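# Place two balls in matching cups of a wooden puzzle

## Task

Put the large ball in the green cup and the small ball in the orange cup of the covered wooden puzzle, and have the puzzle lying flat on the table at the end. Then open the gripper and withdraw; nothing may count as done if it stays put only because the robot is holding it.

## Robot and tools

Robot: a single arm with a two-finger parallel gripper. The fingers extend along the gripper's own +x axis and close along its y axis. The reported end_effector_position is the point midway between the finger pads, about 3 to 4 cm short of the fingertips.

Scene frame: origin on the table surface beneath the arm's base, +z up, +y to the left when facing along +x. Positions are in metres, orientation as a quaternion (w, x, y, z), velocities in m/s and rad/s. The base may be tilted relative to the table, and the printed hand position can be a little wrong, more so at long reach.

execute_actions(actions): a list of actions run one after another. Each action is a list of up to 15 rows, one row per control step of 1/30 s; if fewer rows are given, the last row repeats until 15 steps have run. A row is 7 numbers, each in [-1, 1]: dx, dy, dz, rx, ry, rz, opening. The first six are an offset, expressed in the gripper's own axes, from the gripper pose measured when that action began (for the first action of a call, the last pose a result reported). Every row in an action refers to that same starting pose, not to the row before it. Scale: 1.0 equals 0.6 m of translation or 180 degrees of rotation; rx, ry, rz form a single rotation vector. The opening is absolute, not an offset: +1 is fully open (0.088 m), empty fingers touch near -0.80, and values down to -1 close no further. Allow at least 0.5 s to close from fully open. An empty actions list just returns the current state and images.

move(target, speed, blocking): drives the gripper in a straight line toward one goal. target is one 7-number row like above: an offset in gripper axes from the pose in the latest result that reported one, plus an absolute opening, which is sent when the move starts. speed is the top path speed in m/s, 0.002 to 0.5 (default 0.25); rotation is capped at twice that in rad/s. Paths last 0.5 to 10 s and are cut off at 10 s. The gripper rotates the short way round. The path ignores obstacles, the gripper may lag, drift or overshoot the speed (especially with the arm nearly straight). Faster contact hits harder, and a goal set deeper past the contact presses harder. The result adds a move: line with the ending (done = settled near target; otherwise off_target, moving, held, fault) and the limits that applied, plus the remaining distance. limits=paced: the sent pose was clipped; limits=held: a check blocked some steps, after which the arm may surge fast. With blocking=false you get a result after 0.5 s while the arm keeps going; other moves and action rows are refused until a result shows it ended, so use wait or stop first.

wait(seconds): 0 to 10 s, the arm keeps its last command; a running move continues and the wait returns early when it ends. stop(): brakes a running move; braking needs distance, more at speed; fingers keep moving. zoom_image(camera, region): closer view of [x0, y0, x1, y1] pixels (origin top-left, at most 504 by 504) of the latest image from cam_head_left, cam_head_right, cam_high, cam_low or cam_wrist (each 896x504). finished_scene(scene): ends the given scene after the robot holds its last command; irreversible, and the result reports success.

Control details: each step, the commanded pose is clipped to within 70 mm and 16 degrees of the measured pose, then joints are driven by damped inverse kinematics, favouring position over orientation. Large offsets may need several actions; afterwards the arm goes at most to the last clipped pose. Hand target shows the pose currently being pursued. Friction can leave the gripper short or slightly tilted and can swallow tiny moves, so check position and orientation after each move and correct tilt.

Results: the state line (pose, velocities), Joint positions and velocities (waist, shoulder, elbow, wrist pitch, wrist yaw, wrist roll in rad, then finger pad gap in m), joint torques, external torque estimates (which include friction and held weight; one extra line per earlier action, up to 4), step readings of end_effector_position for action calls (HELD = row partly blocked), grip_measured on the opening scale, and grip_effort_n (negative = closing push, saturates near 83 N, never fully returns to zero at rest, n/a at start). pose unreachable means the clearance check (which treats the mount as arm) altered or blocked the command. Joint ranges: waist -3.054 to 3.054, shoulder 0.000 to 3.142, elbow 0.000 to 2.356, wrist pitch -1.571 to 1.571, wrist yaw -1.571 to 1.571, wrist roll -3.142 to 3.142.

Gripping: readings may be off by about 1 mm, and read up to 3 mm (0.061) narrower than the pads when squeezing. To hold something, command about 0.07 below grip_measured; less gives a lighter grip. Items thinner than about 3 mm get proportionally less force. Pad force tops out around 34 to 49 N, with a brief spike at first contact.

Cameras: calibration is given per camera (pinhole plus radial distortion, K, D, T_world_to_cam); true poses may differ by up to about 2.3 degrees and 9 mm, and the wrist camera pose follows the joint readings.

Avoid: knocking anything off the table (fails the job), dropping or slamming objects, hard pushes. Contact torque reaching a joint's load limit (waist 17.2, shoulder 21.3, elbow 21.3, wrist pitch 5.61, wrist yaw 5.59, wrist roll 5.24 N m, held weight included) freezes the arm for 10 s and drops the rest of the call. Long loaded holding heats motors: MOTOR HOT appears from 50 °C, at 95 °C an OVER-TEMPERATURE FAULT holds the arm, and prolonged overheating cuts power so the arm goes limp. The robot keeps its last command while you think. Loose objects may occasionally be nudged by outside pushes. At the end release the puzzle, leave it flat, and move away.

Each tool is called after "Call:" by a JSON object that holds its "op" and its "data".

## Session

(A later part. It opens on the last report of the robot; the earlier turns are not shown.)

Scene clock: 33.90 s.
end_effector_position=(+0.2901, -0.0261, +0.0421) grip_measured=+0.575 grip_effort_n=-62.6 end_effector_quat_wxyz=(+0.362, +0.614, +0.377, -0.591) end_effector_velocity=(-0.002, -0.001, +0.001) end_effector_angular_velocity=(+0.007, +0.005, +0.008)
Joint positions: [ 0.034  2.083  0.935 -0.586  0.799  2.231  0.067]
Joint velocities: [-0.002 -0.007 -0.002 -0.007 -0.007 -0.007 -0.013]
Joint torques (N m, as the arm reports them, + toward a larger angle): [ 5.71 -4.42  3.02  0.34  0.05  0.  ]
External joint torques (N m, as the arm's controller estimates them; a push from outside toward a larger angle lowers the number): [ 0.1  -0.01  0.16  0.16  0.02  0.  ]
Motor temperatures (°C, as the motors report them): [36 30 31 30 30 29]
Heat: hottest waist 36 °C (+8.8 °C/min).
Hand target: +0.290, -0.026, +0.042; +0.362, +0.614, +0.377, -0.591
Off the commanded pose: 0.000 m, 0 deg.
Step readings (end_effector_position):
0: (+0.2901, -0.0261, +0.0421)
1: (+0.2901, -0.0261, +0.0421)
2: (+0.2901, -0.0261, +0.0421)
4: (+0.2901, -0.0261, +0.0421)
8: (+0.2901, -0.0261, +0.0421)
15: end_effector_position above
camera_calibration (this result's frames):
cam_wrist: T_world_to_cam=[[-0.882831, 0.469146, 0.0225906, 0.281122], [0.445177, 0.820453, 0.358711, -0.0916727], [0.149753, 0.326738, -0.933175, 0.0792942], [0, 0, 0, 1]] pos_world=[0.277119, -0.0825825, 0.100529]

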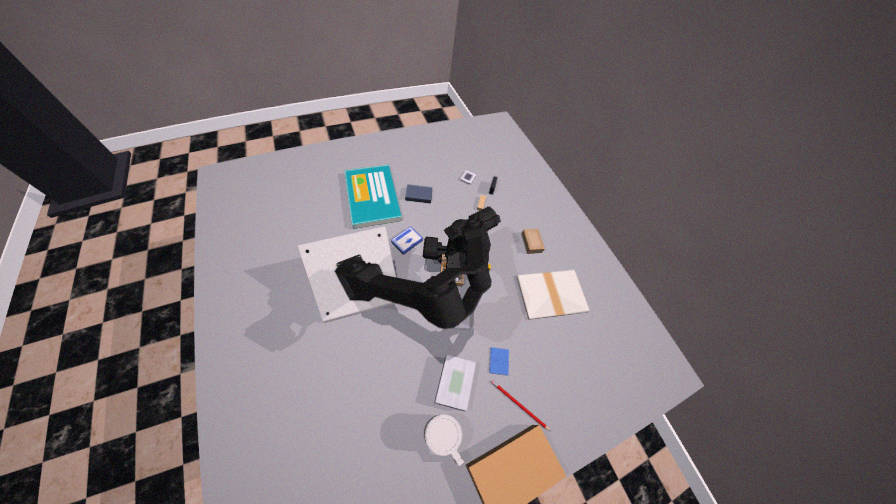

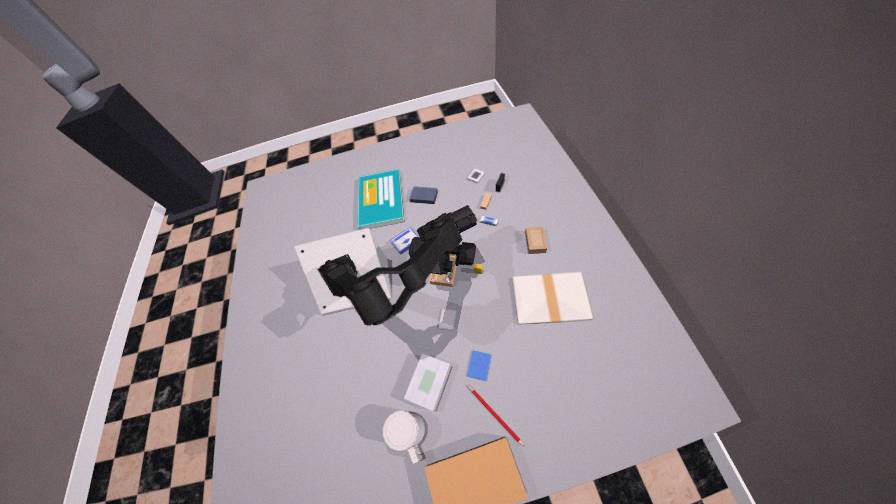

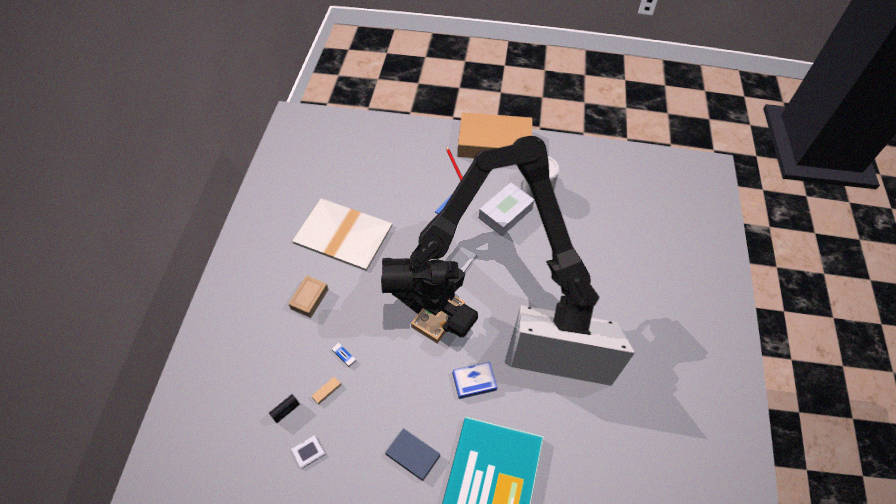

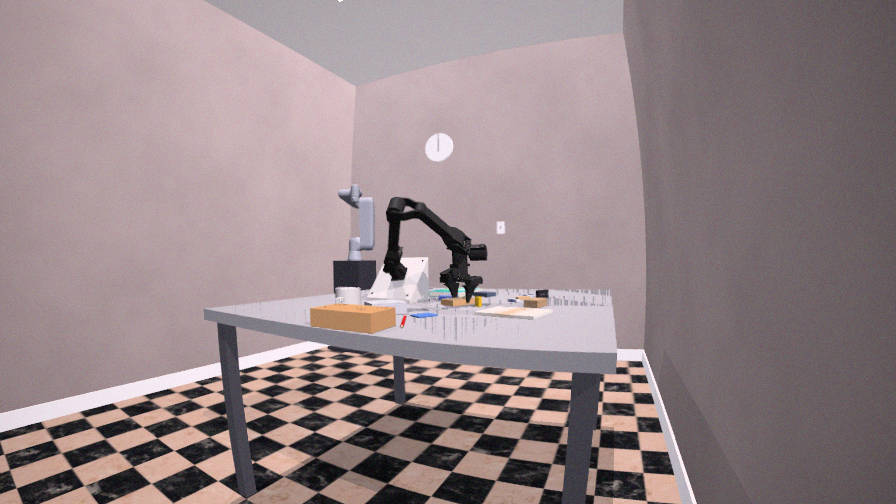

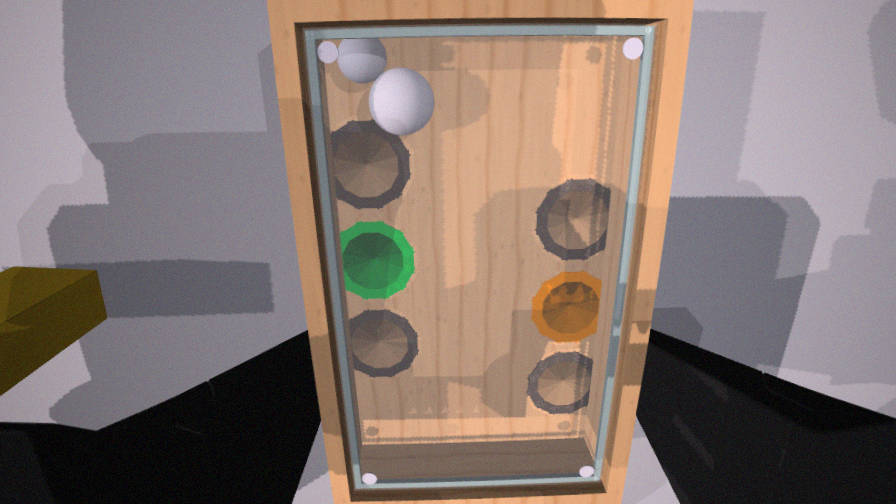

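Call:
{"op": "execute_actions", "data": {"actions": [[[0.002,-0.003,0.005,0,0,0,0.50],[0.002,-0.007,0.011,0,0,0,0.50],[0.002,-0.011,0.018,0,0,0,0.50],[0.0015,-0.015,0.025,0,0,0,0.50],[0.001,-0.019,0.032,0,0,0,0.50],[0.001,-0.023,0.038,0,0,0,0.50],[0.001,-0.025,0.041,0,0,0,0.50]]]}}

Call:
{"op": "wait", "data": {"seconds": 0.7}}

Scene clock: 34.67 s.
end_effector_position=(+0.2695, -0.0382, +0.0419) grip_measured=+0.562 grip_effort_n=-83.5 end_effector_quat_wxyz=(+0.361, +0.616, +0.377, -0.590) end_effector_velocity=(-0.015, -0.007, -0.001) end_effector_angular_velocity=(+0.008, +0.008, +0.020)
Joint positions: [ 0.014  1.988  0.834 -0.554  0.799  2.199  0.067]
Joint velocities: [-0.017 -0.061 -0.061  0.007 -0.007 -0.037 -0.   ]
Joint torques (N m, as the arm reports them, + toward a larger angle): [ 4.72 -4.73  2.02  0.45  0.23 -0.16]
External joint torques (N m, as the arm's controller estimates them; a push from outside toward a larger angle lowers the number): [-0.43 -0.77 -0.79  0.24  0.2  -0.16]
Motor temperatures (°C, as the motors report them): [36 30 31 30 30 29]
Heat: hottest waist 36 °C (+8.7 °C/min).
Hand target: +0.266, -0.041, +0.040; +0.361, +0.614, +0.377, -0.592
Off the commanded pose: 0.005 m, 0 deg.
Step readings (end_effector_position):
0: (+0.2901, -0.0261, +0.0421)
1: (+0.2899, -0.0260, +0.0421)
2: (+0.2897, -0.0261, +0.0421)
4: (+0.2878, -0.0272, +0.0423)
8: (+0.2766, -0.0334, +0.0420)
15: end_effector_position above
camera_calibration (this result's frames):
cam_wrist: T_world_to_cam=[[-0.882392, 0.470041, 0.0211162, 0.268637], [0.444761, 0.818608, 0.363411, -0.0726886], [0.153532, 0.330063, -0.931389, 0.0851756], [0, 0, 0, 1]] pos_world=[0.256295, -0.0948802, 0.100075]

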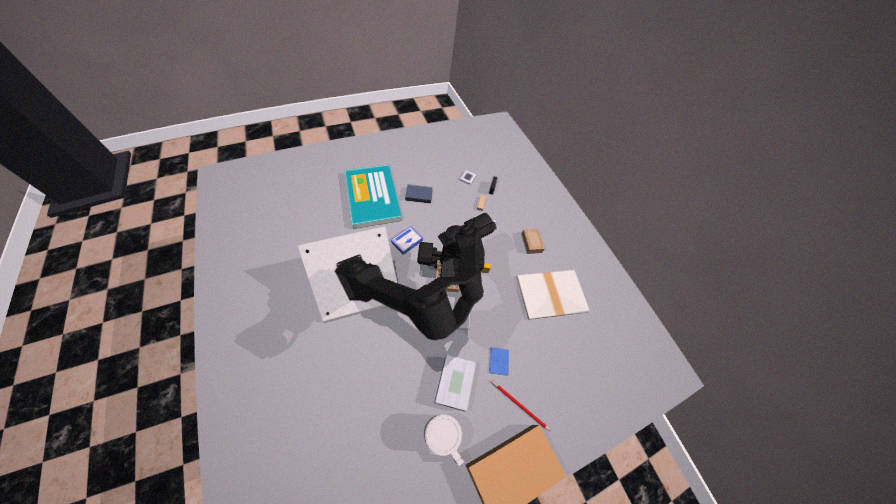

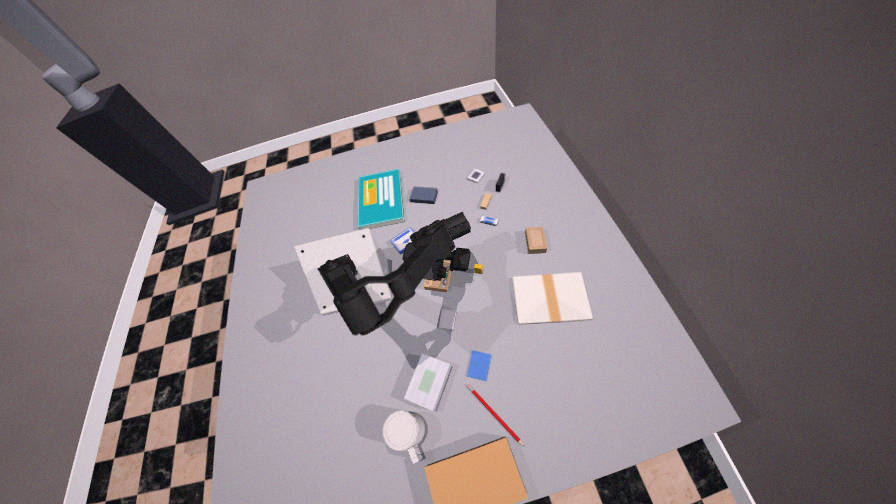

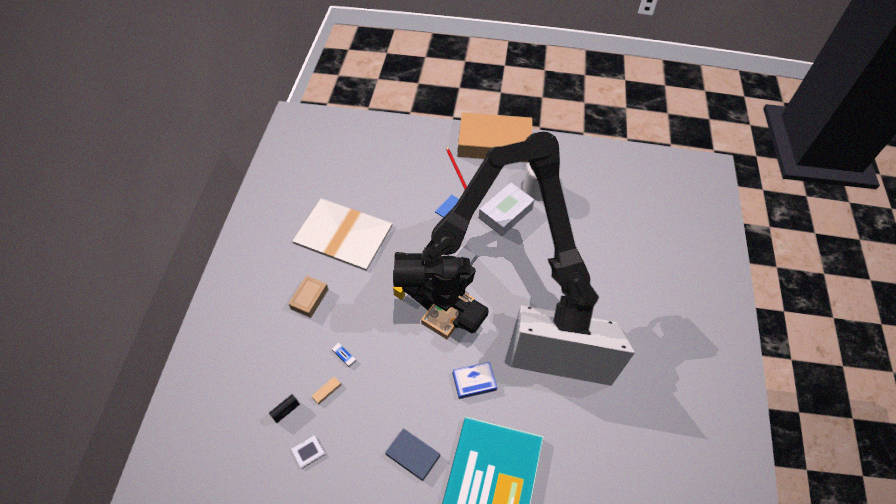

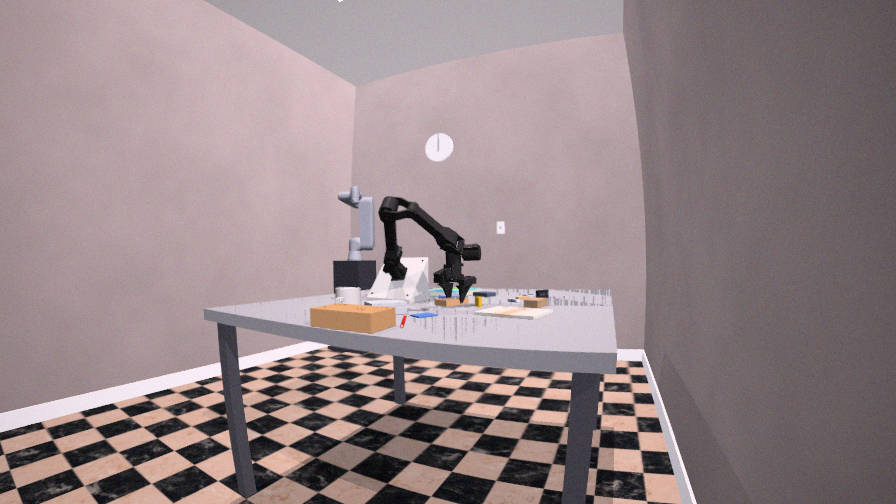

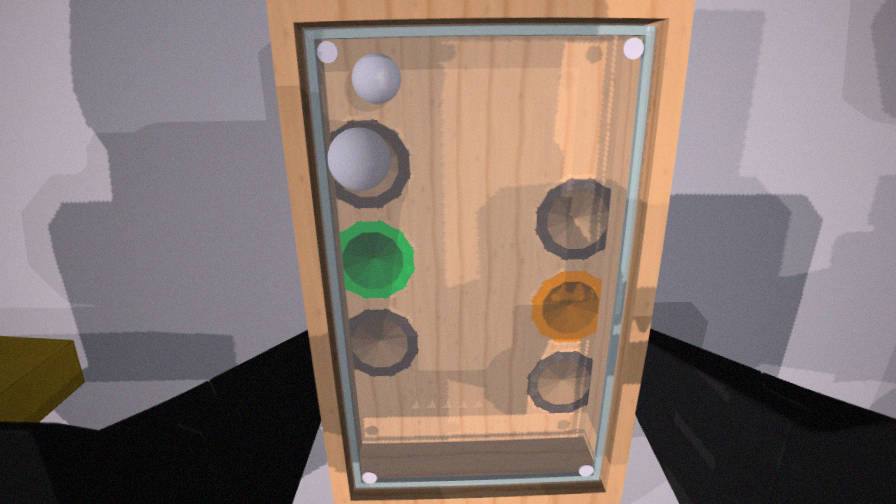

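Scene clock: 35.37 s.
end_effector_position=(+0.2682, -0.0391, +0.0419) grip_measured=+0.562 grip_effort_n=-83.5 end_effector_quat_wxyz=(+0.361, +0.616, +0.377, -0.589) end_effector_velocity=(-0.002, +0.001, +0.001) end_effector_angular_velocity=(+0.006, +0.004, +0.015)
Joint positions: [ 0.012  1.981  0.827 -0.552  0.799  2.196  0.067]
Joint velocities: [ 0.002 -0.002 -0.002 -0.007 -0.007 -0.007  0.   ]
Joint torques (N m, as the arm reports them, + toward a larger angle): [ 4.59 -4.74  2.01  0.41  0.23 -0.18]
External joint torques (N m, as the arm's controller estimates them; a push from outside toward a larger angle lowers the number): [-0.55 -0.85 -0.74  0.22  0.21 -0.18]
Motor temperatures (°C, as the motors report them): [36 30 31 30 30 29]
Heat: hottest waist 36 °C (+8.5 °C/min).
Hand target: +0.266, -0.041, +0.040; +0.361, +0.614, +0.377, -0.592
Off the commanded pose: 0.004 m, 0 deg.
wait: 0.70 s; at rest by 0.17 s
camera_calibration (this result's frames):
cam_wrist: T_world_to_cam=[[-0.882488, 0.469893, 0.0203975, 0.267969], [0.444265, 0.818548, 0.364155, -0.0713039], [0.154418, 0.330424, -0.931115, 0.0854863], [0, 0, 0, 1]] pos_world=[0.254956, -0.0957979, 0.100097]

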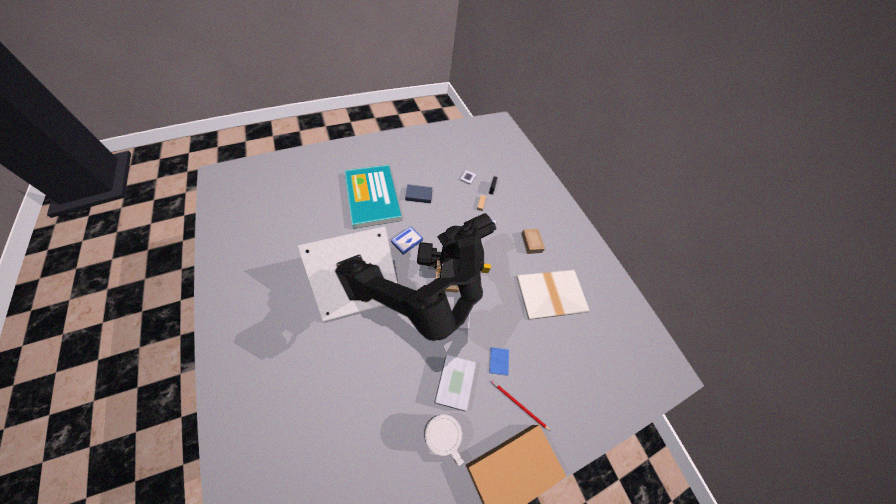

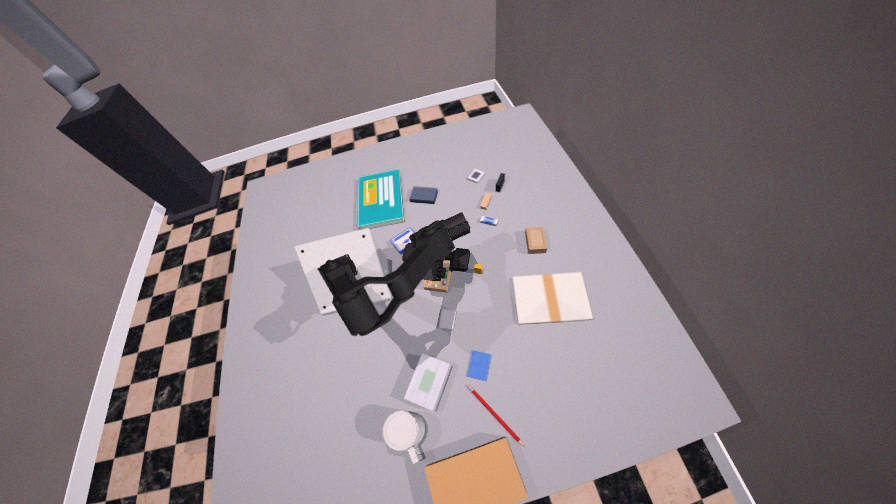

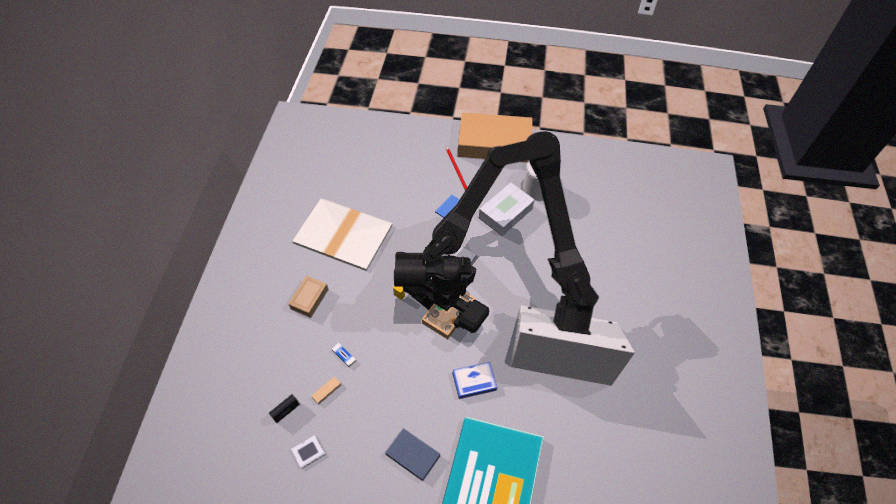

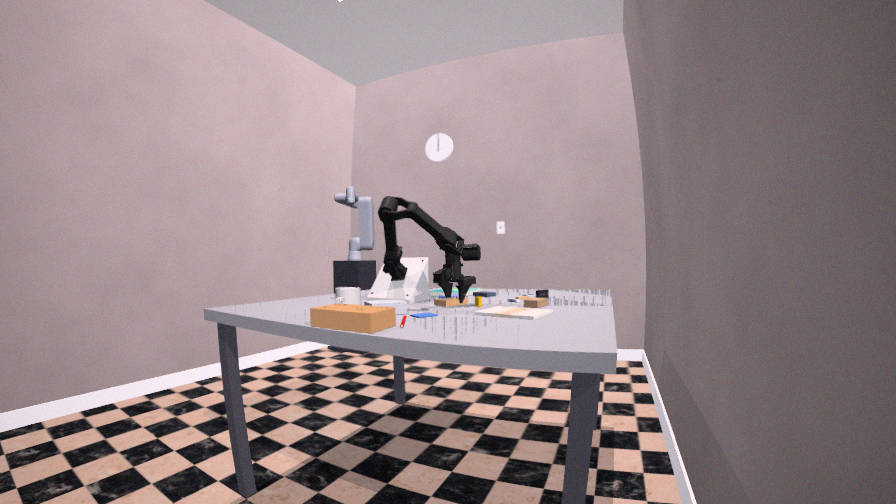

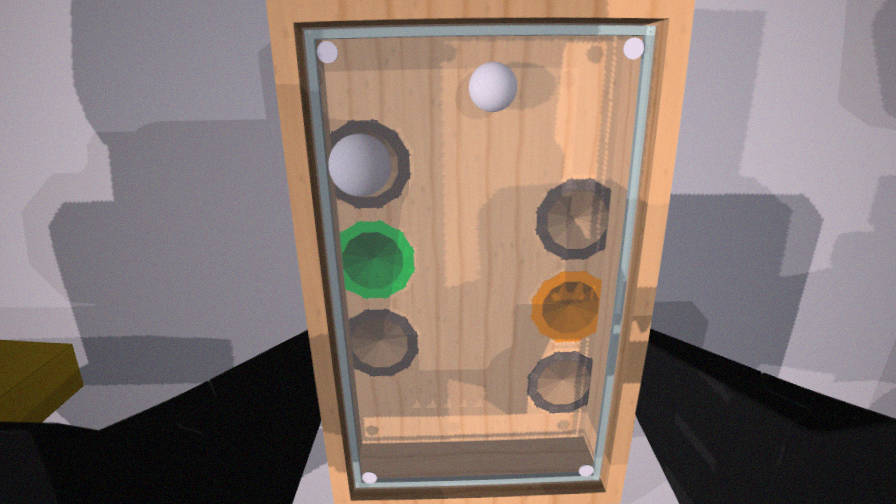

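Call:
{"op": "wait", "data": {"seconds": 0.5}}

Scene clock: 36.00 s.
end_effector_position=(+0.2682, -0.0391, +0.0419) grip_measured=+0.562 grip_effort_n=-83.5 end_effector_quat_wxyz=(+0.361, +0.616, +0.377, -0.589) end_effector_velocity=(-0.004, -0.001, +0.000) end_effector_angular_velocity=(+0.005, +0.013, +0.033)
Joint positions: [ 0.012  1.981  0.827 -0.552  0.799  2.196  0.067]
Joint velocities: [-0.002 -0.007 -0.002 -0.022 -0.007 -0.022 -0.   ]
Joint torques (N m, as the arm reports them, + toward a larger angle): [ 4.59 -4.74  2.    0.42  0.23 -0.17]
External joint torques (N m, as the arm's controller estimates them; a push from outside toward a larger angle lowers the number): [-0.55 -0.8  -0.78  0.22  0.2  -0.17]
Motor temperatures (°C, as the motors report them): [36 30 31 30 30 29]
Heat: hottest waist 36 °C (+8.3 °C/min).
Hand target: +0.266, -0.041, +0.040; +0.361, +0.614, +0.377, -0.592
Off the commanded pose: 0.004 m, 0 deg.
wait: 0.50 s; at rest by 0.03 s
camera_calibration (this result's frames):
cam_wrist: T_world_to_cam=[[-0.882488, 0.469893, 0.0203975, 0.267969], [0.444265, 0.818548, 0.364155, -0.0713039], [0.154418, 0.330424, -0.931115, 0.0854863], [0, 0, 0, 1]] pos_world=[0.254956, -0.0957979, 0.100097]

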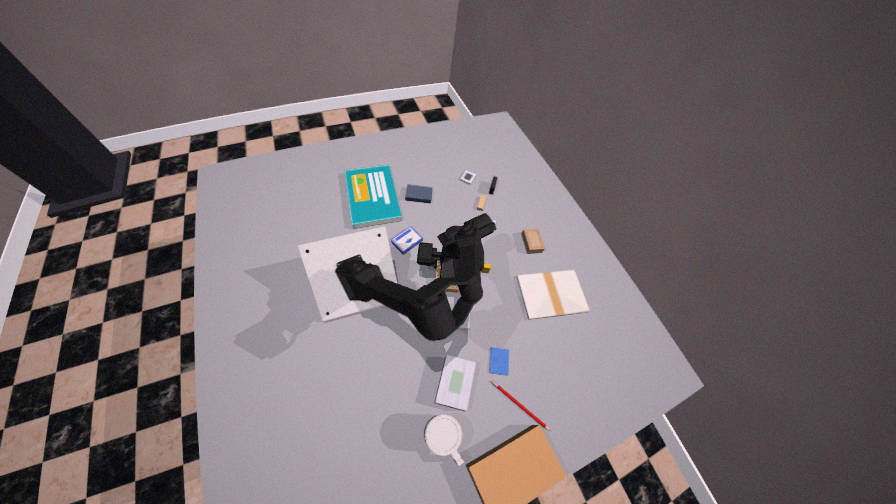

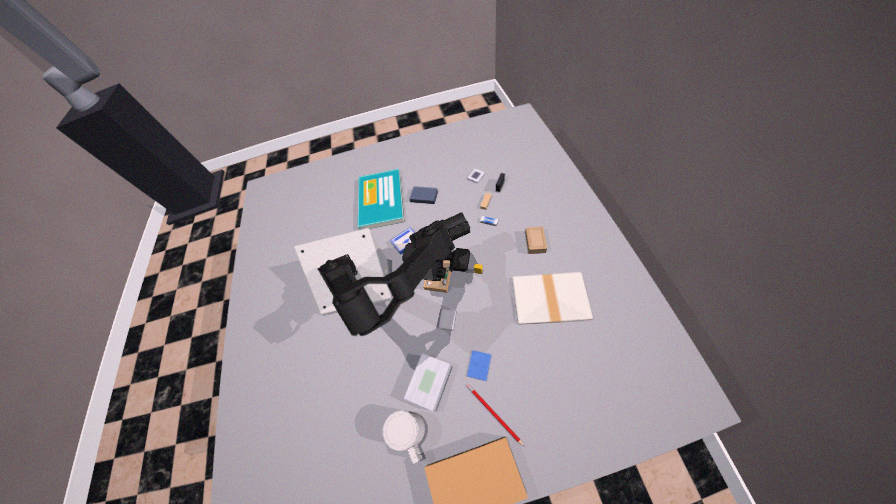

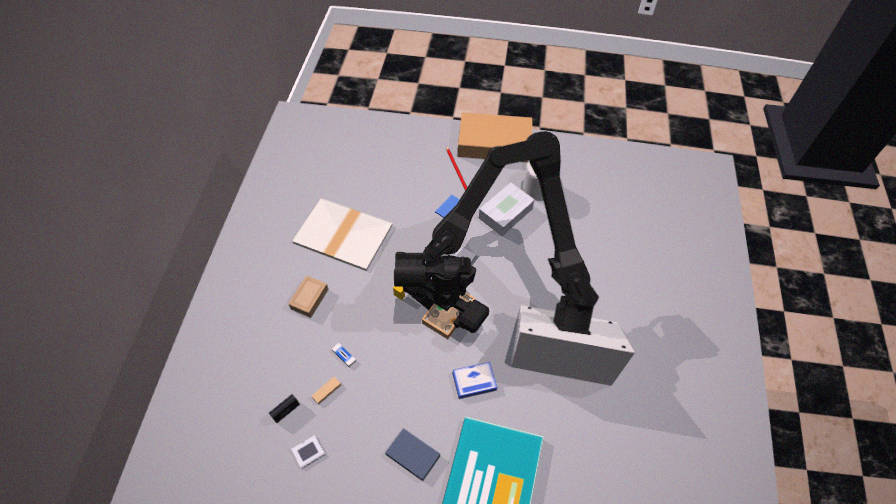

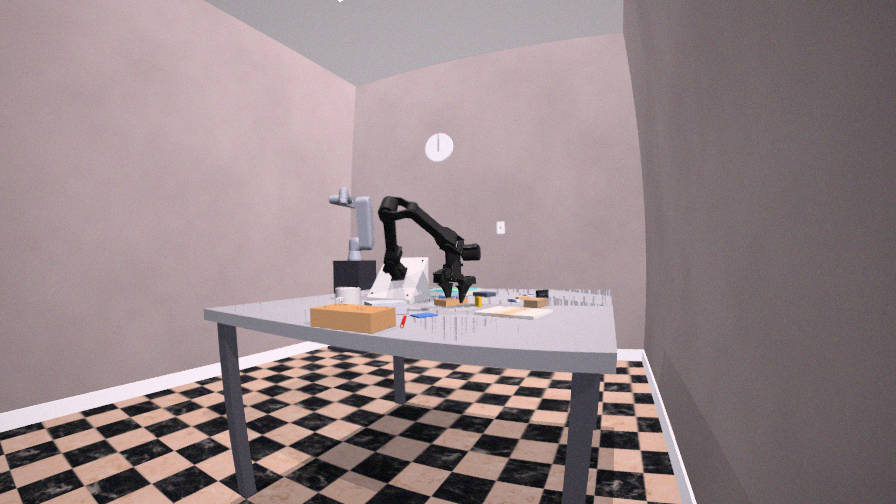

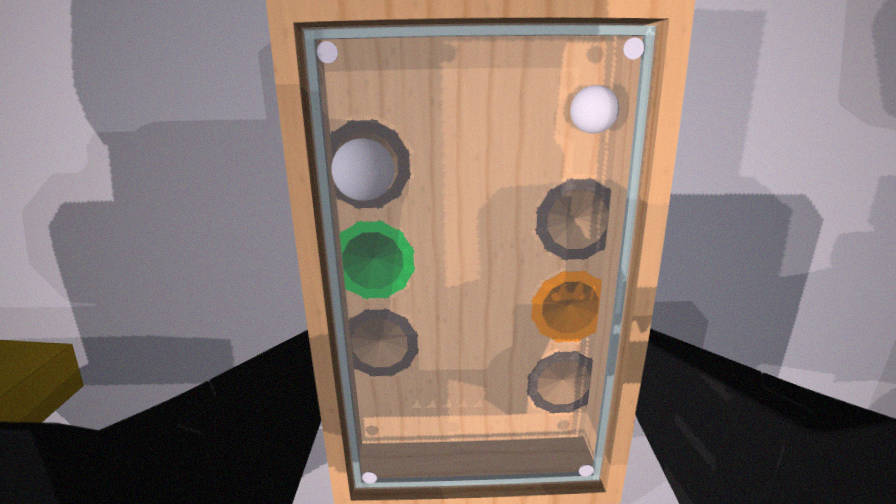

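Call:
{"op": "execute_actions", "data": {"actions": [[[0,0,0,0,0,0,0.62],[0,0,0,0,0,0,0.67]]]}}

Scene clock: 36.67 s.
end_effector_position=(+0.2682, -0.0391, +0.0419) grip_measured=+0.662 grip_effort_n=16.0 end_effector_quat_wxyz=(+0.361, +0.616, +0.377, -0.589) end_effector_velocity=(+0.001, -0.003, -0.001) end_effector_angular_velocity=(-0.006, -0.004, -0.007)
Joint positions: [ 0.012  1.981  0.827 -0.552  0.799  2.196  0.071]
Joint velocities: [-0.007 -0.007 -0.002  0.007  0.007 -0.007  0.001]
Joint torques (N m, as the arm reports them, + toward a larger angle): [ 5.22 -4.    2.88  0.34  0.05  0.  ]
External joint torques (N m, as the arm's controller estimates them; a push from outside toward a larger angle lowers the number): [0.14 0.01 0.03 0.13 0.01 0.  ]
Motor temperatures (°C, as the motors report them): [36 30 31 30 30 29]
Heat: hottest waist 36 °C (+8.2 °C/min).
Hand target: +0.268, -0.039, +0.042; +0.361, +0.616, +0.377, -0.589
Off the commanded pose: 0.000 m, 0 deg.
Step readings (end_effector_position):
0: (+0.2682, -0.0391, +0.0419)
1: (+0.2682, -0.0391, +0.0419)
2: (+0.2682, -0.0391, +0.0419)
4: (+0.2682, -0.0391, +0.0419)
8: (+0.2682, -0.0391, +0.0419)
15: end_effector_position above
camera_calibration (this result's frames):
cam_wrist: T_world_to_cam=[[-0.882488, 0.469893, 0.0203975, 0.267969], [0.444265, 0.818548, 0.364155, -0.0713039], [0.154418, 0.330424, -0.931115, 0.0854863], [0, 0, 0, 1]] pos_world=[0.254956, -0.0957979, 0.100097]

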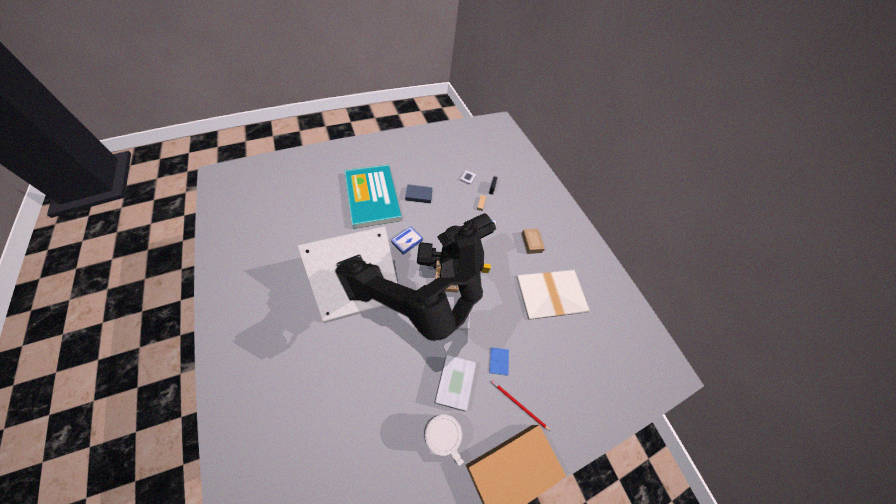

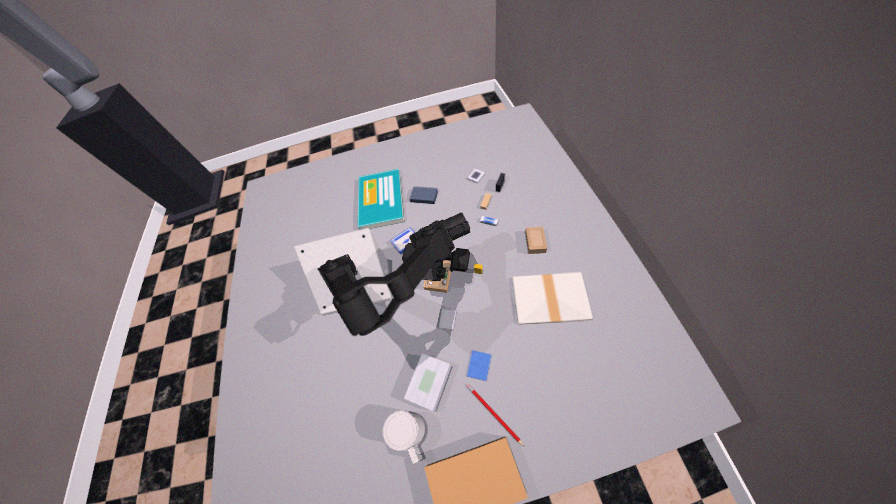

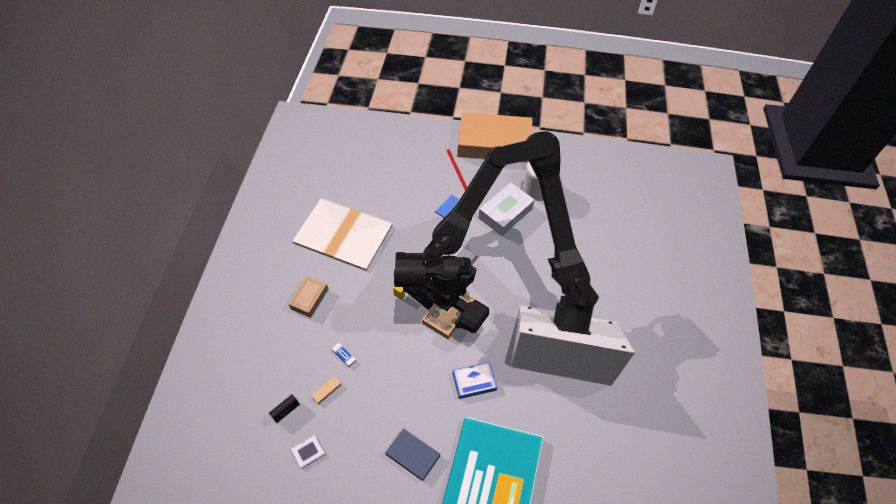

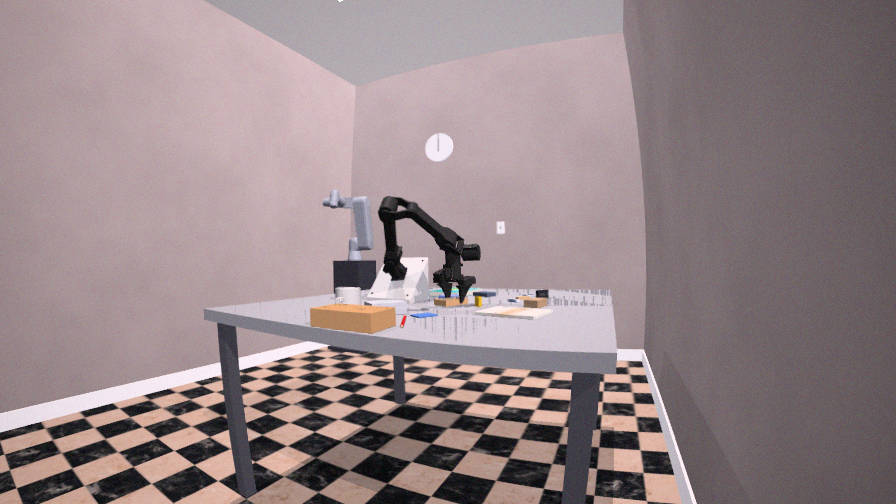

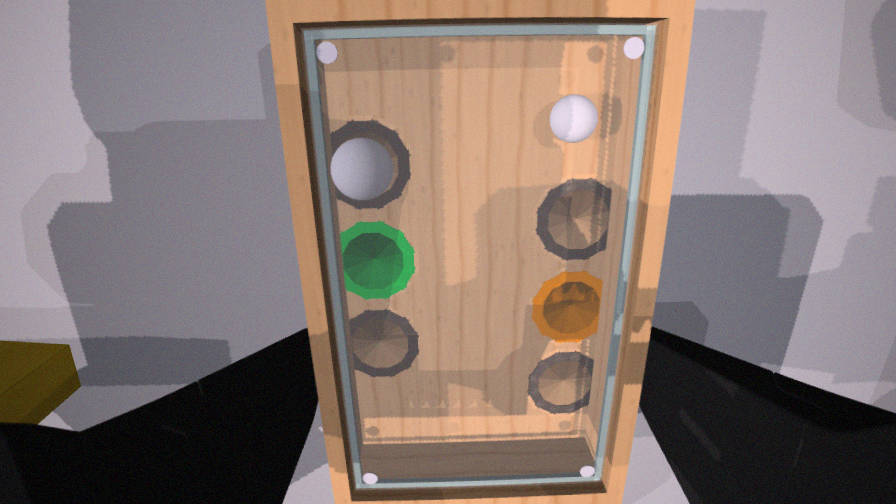

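Call:
{"op": "wait", "data": {"seconds": 0.5}}

Scene clock: 37.23 s.
end_effector_position=(+0.2682, -0.0391, +0.0419) grip_measured=+0.667 grip_effort_n=16.0 end_effector_quat_wxyz=(+0.361, +0.616, +0.377, -0.589) end_effector_velocity=(-0.002, +0.000, -0.000) end_effector_angular_velocity=(+0.006, +0.007, +0.011)
Joint positions: [ 0.012  1.981  0.827 -0.552  0.799  2.196  0.072]
Joint velocities: [-0.002 -0.002 -0.002 -0.007 -0.007 -0.007 -0.   ]
Joint torques (N m, as the arm reports them, + toward a larger angle): [ 5.23 -4.    2.93  0.34  0.05  0.  ]
External joint torques (N m, as the arm's controller estimates them; a push from outside toward a larger angle lowers the number): [ 0.11 -0.06  0.11  0.13  0.02  0.  ]
Motor temperatures (°C, as the motors report them): [36 30 31 30 30 29]
Heat: hottest waist 36 °C (+8.1 °C/min).
Hand target: +0.268, -0.039, +0.042; +0.361, +0.616, +0.377, -0.589
Off the commanded pose: 0.000 m, 0 deg.
wait: 0.50 s; at rest by 0.10 s
camera_calibration (this result's frames):
cam_wrist: T_world_to_cam=[[-0.882488, 0.469893, 0.0203975, 0.267969], [0.444265, 0.818548, 0.364155, -0.0713039], [0.154418, 0.330424, -0.931115, 0.0854863], [0, 0, 0, 1]] pos_world=[0.254956, -0.0957979, 0.100097]

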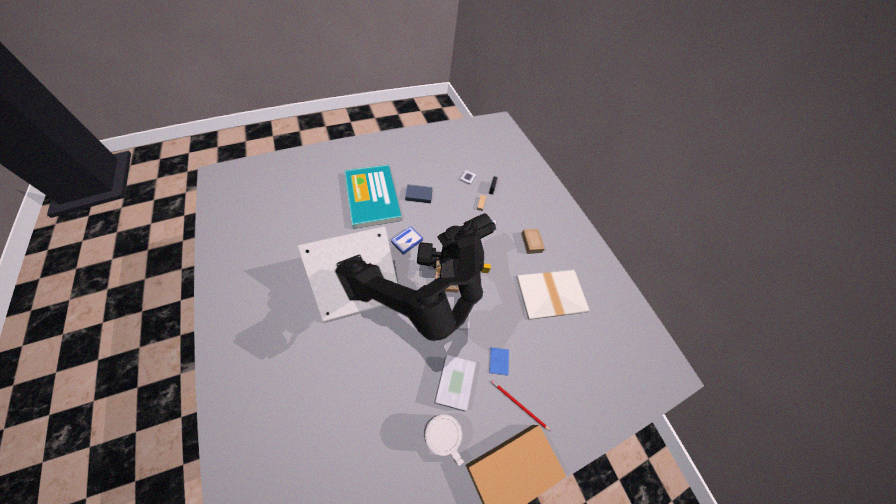

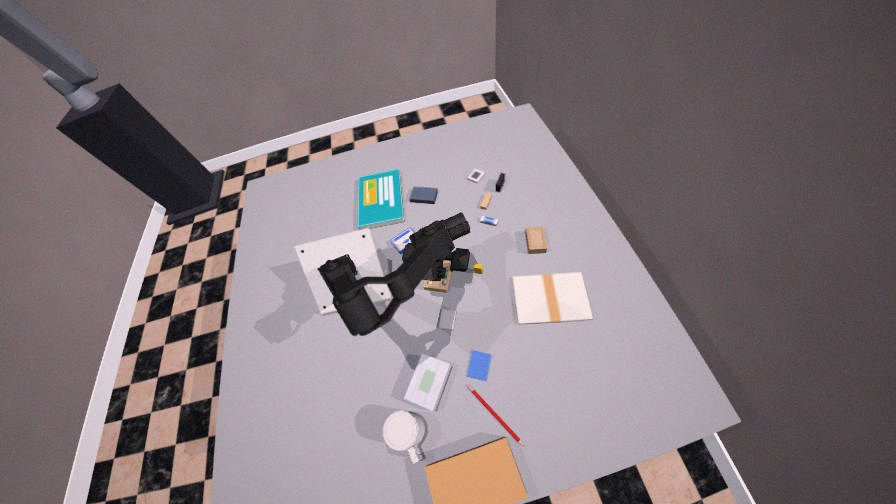

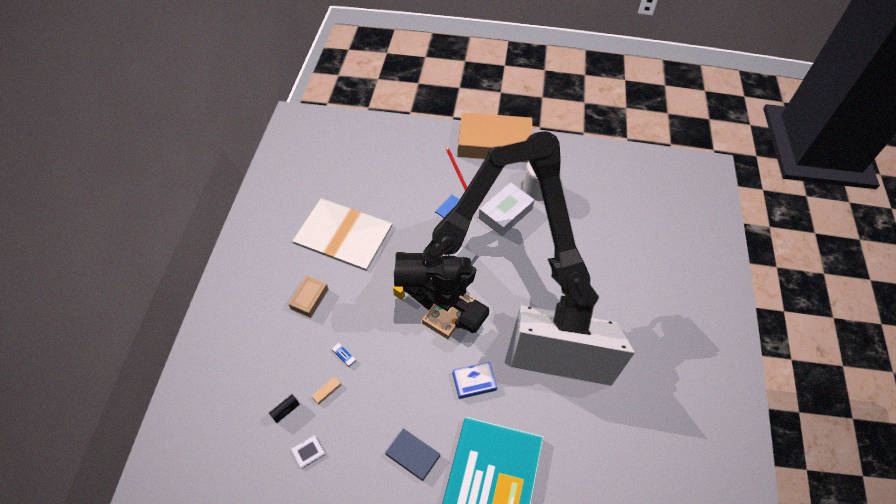

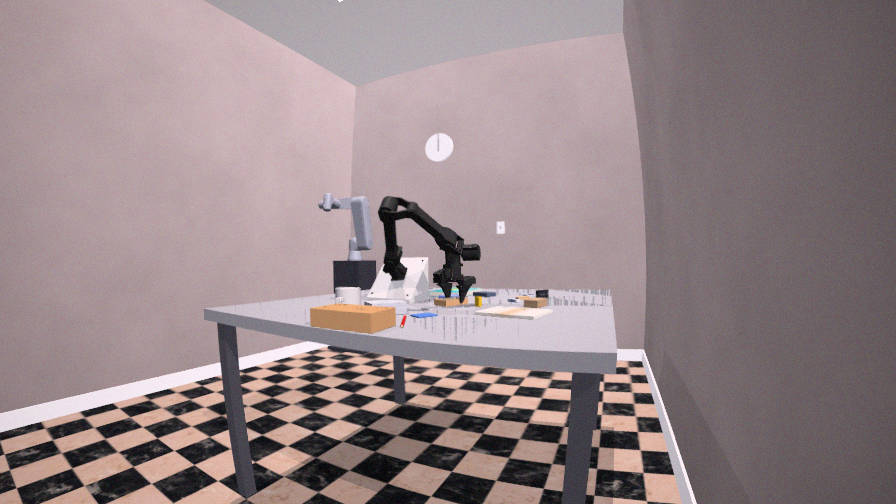

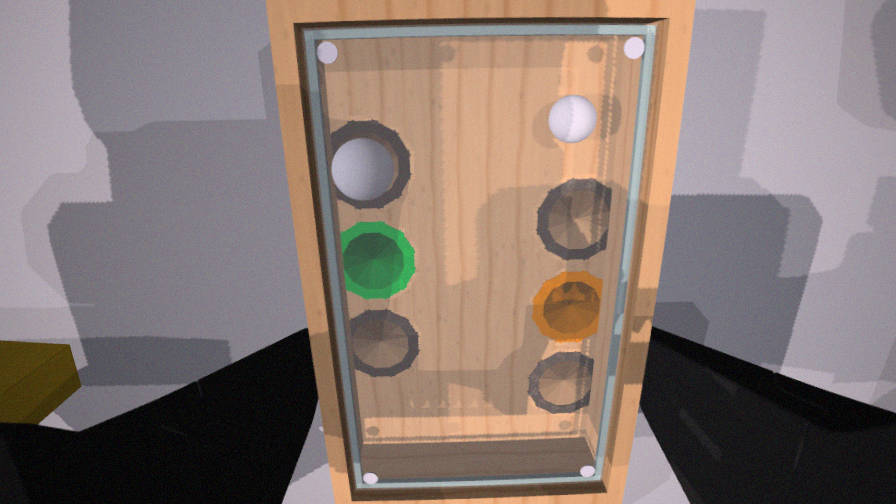

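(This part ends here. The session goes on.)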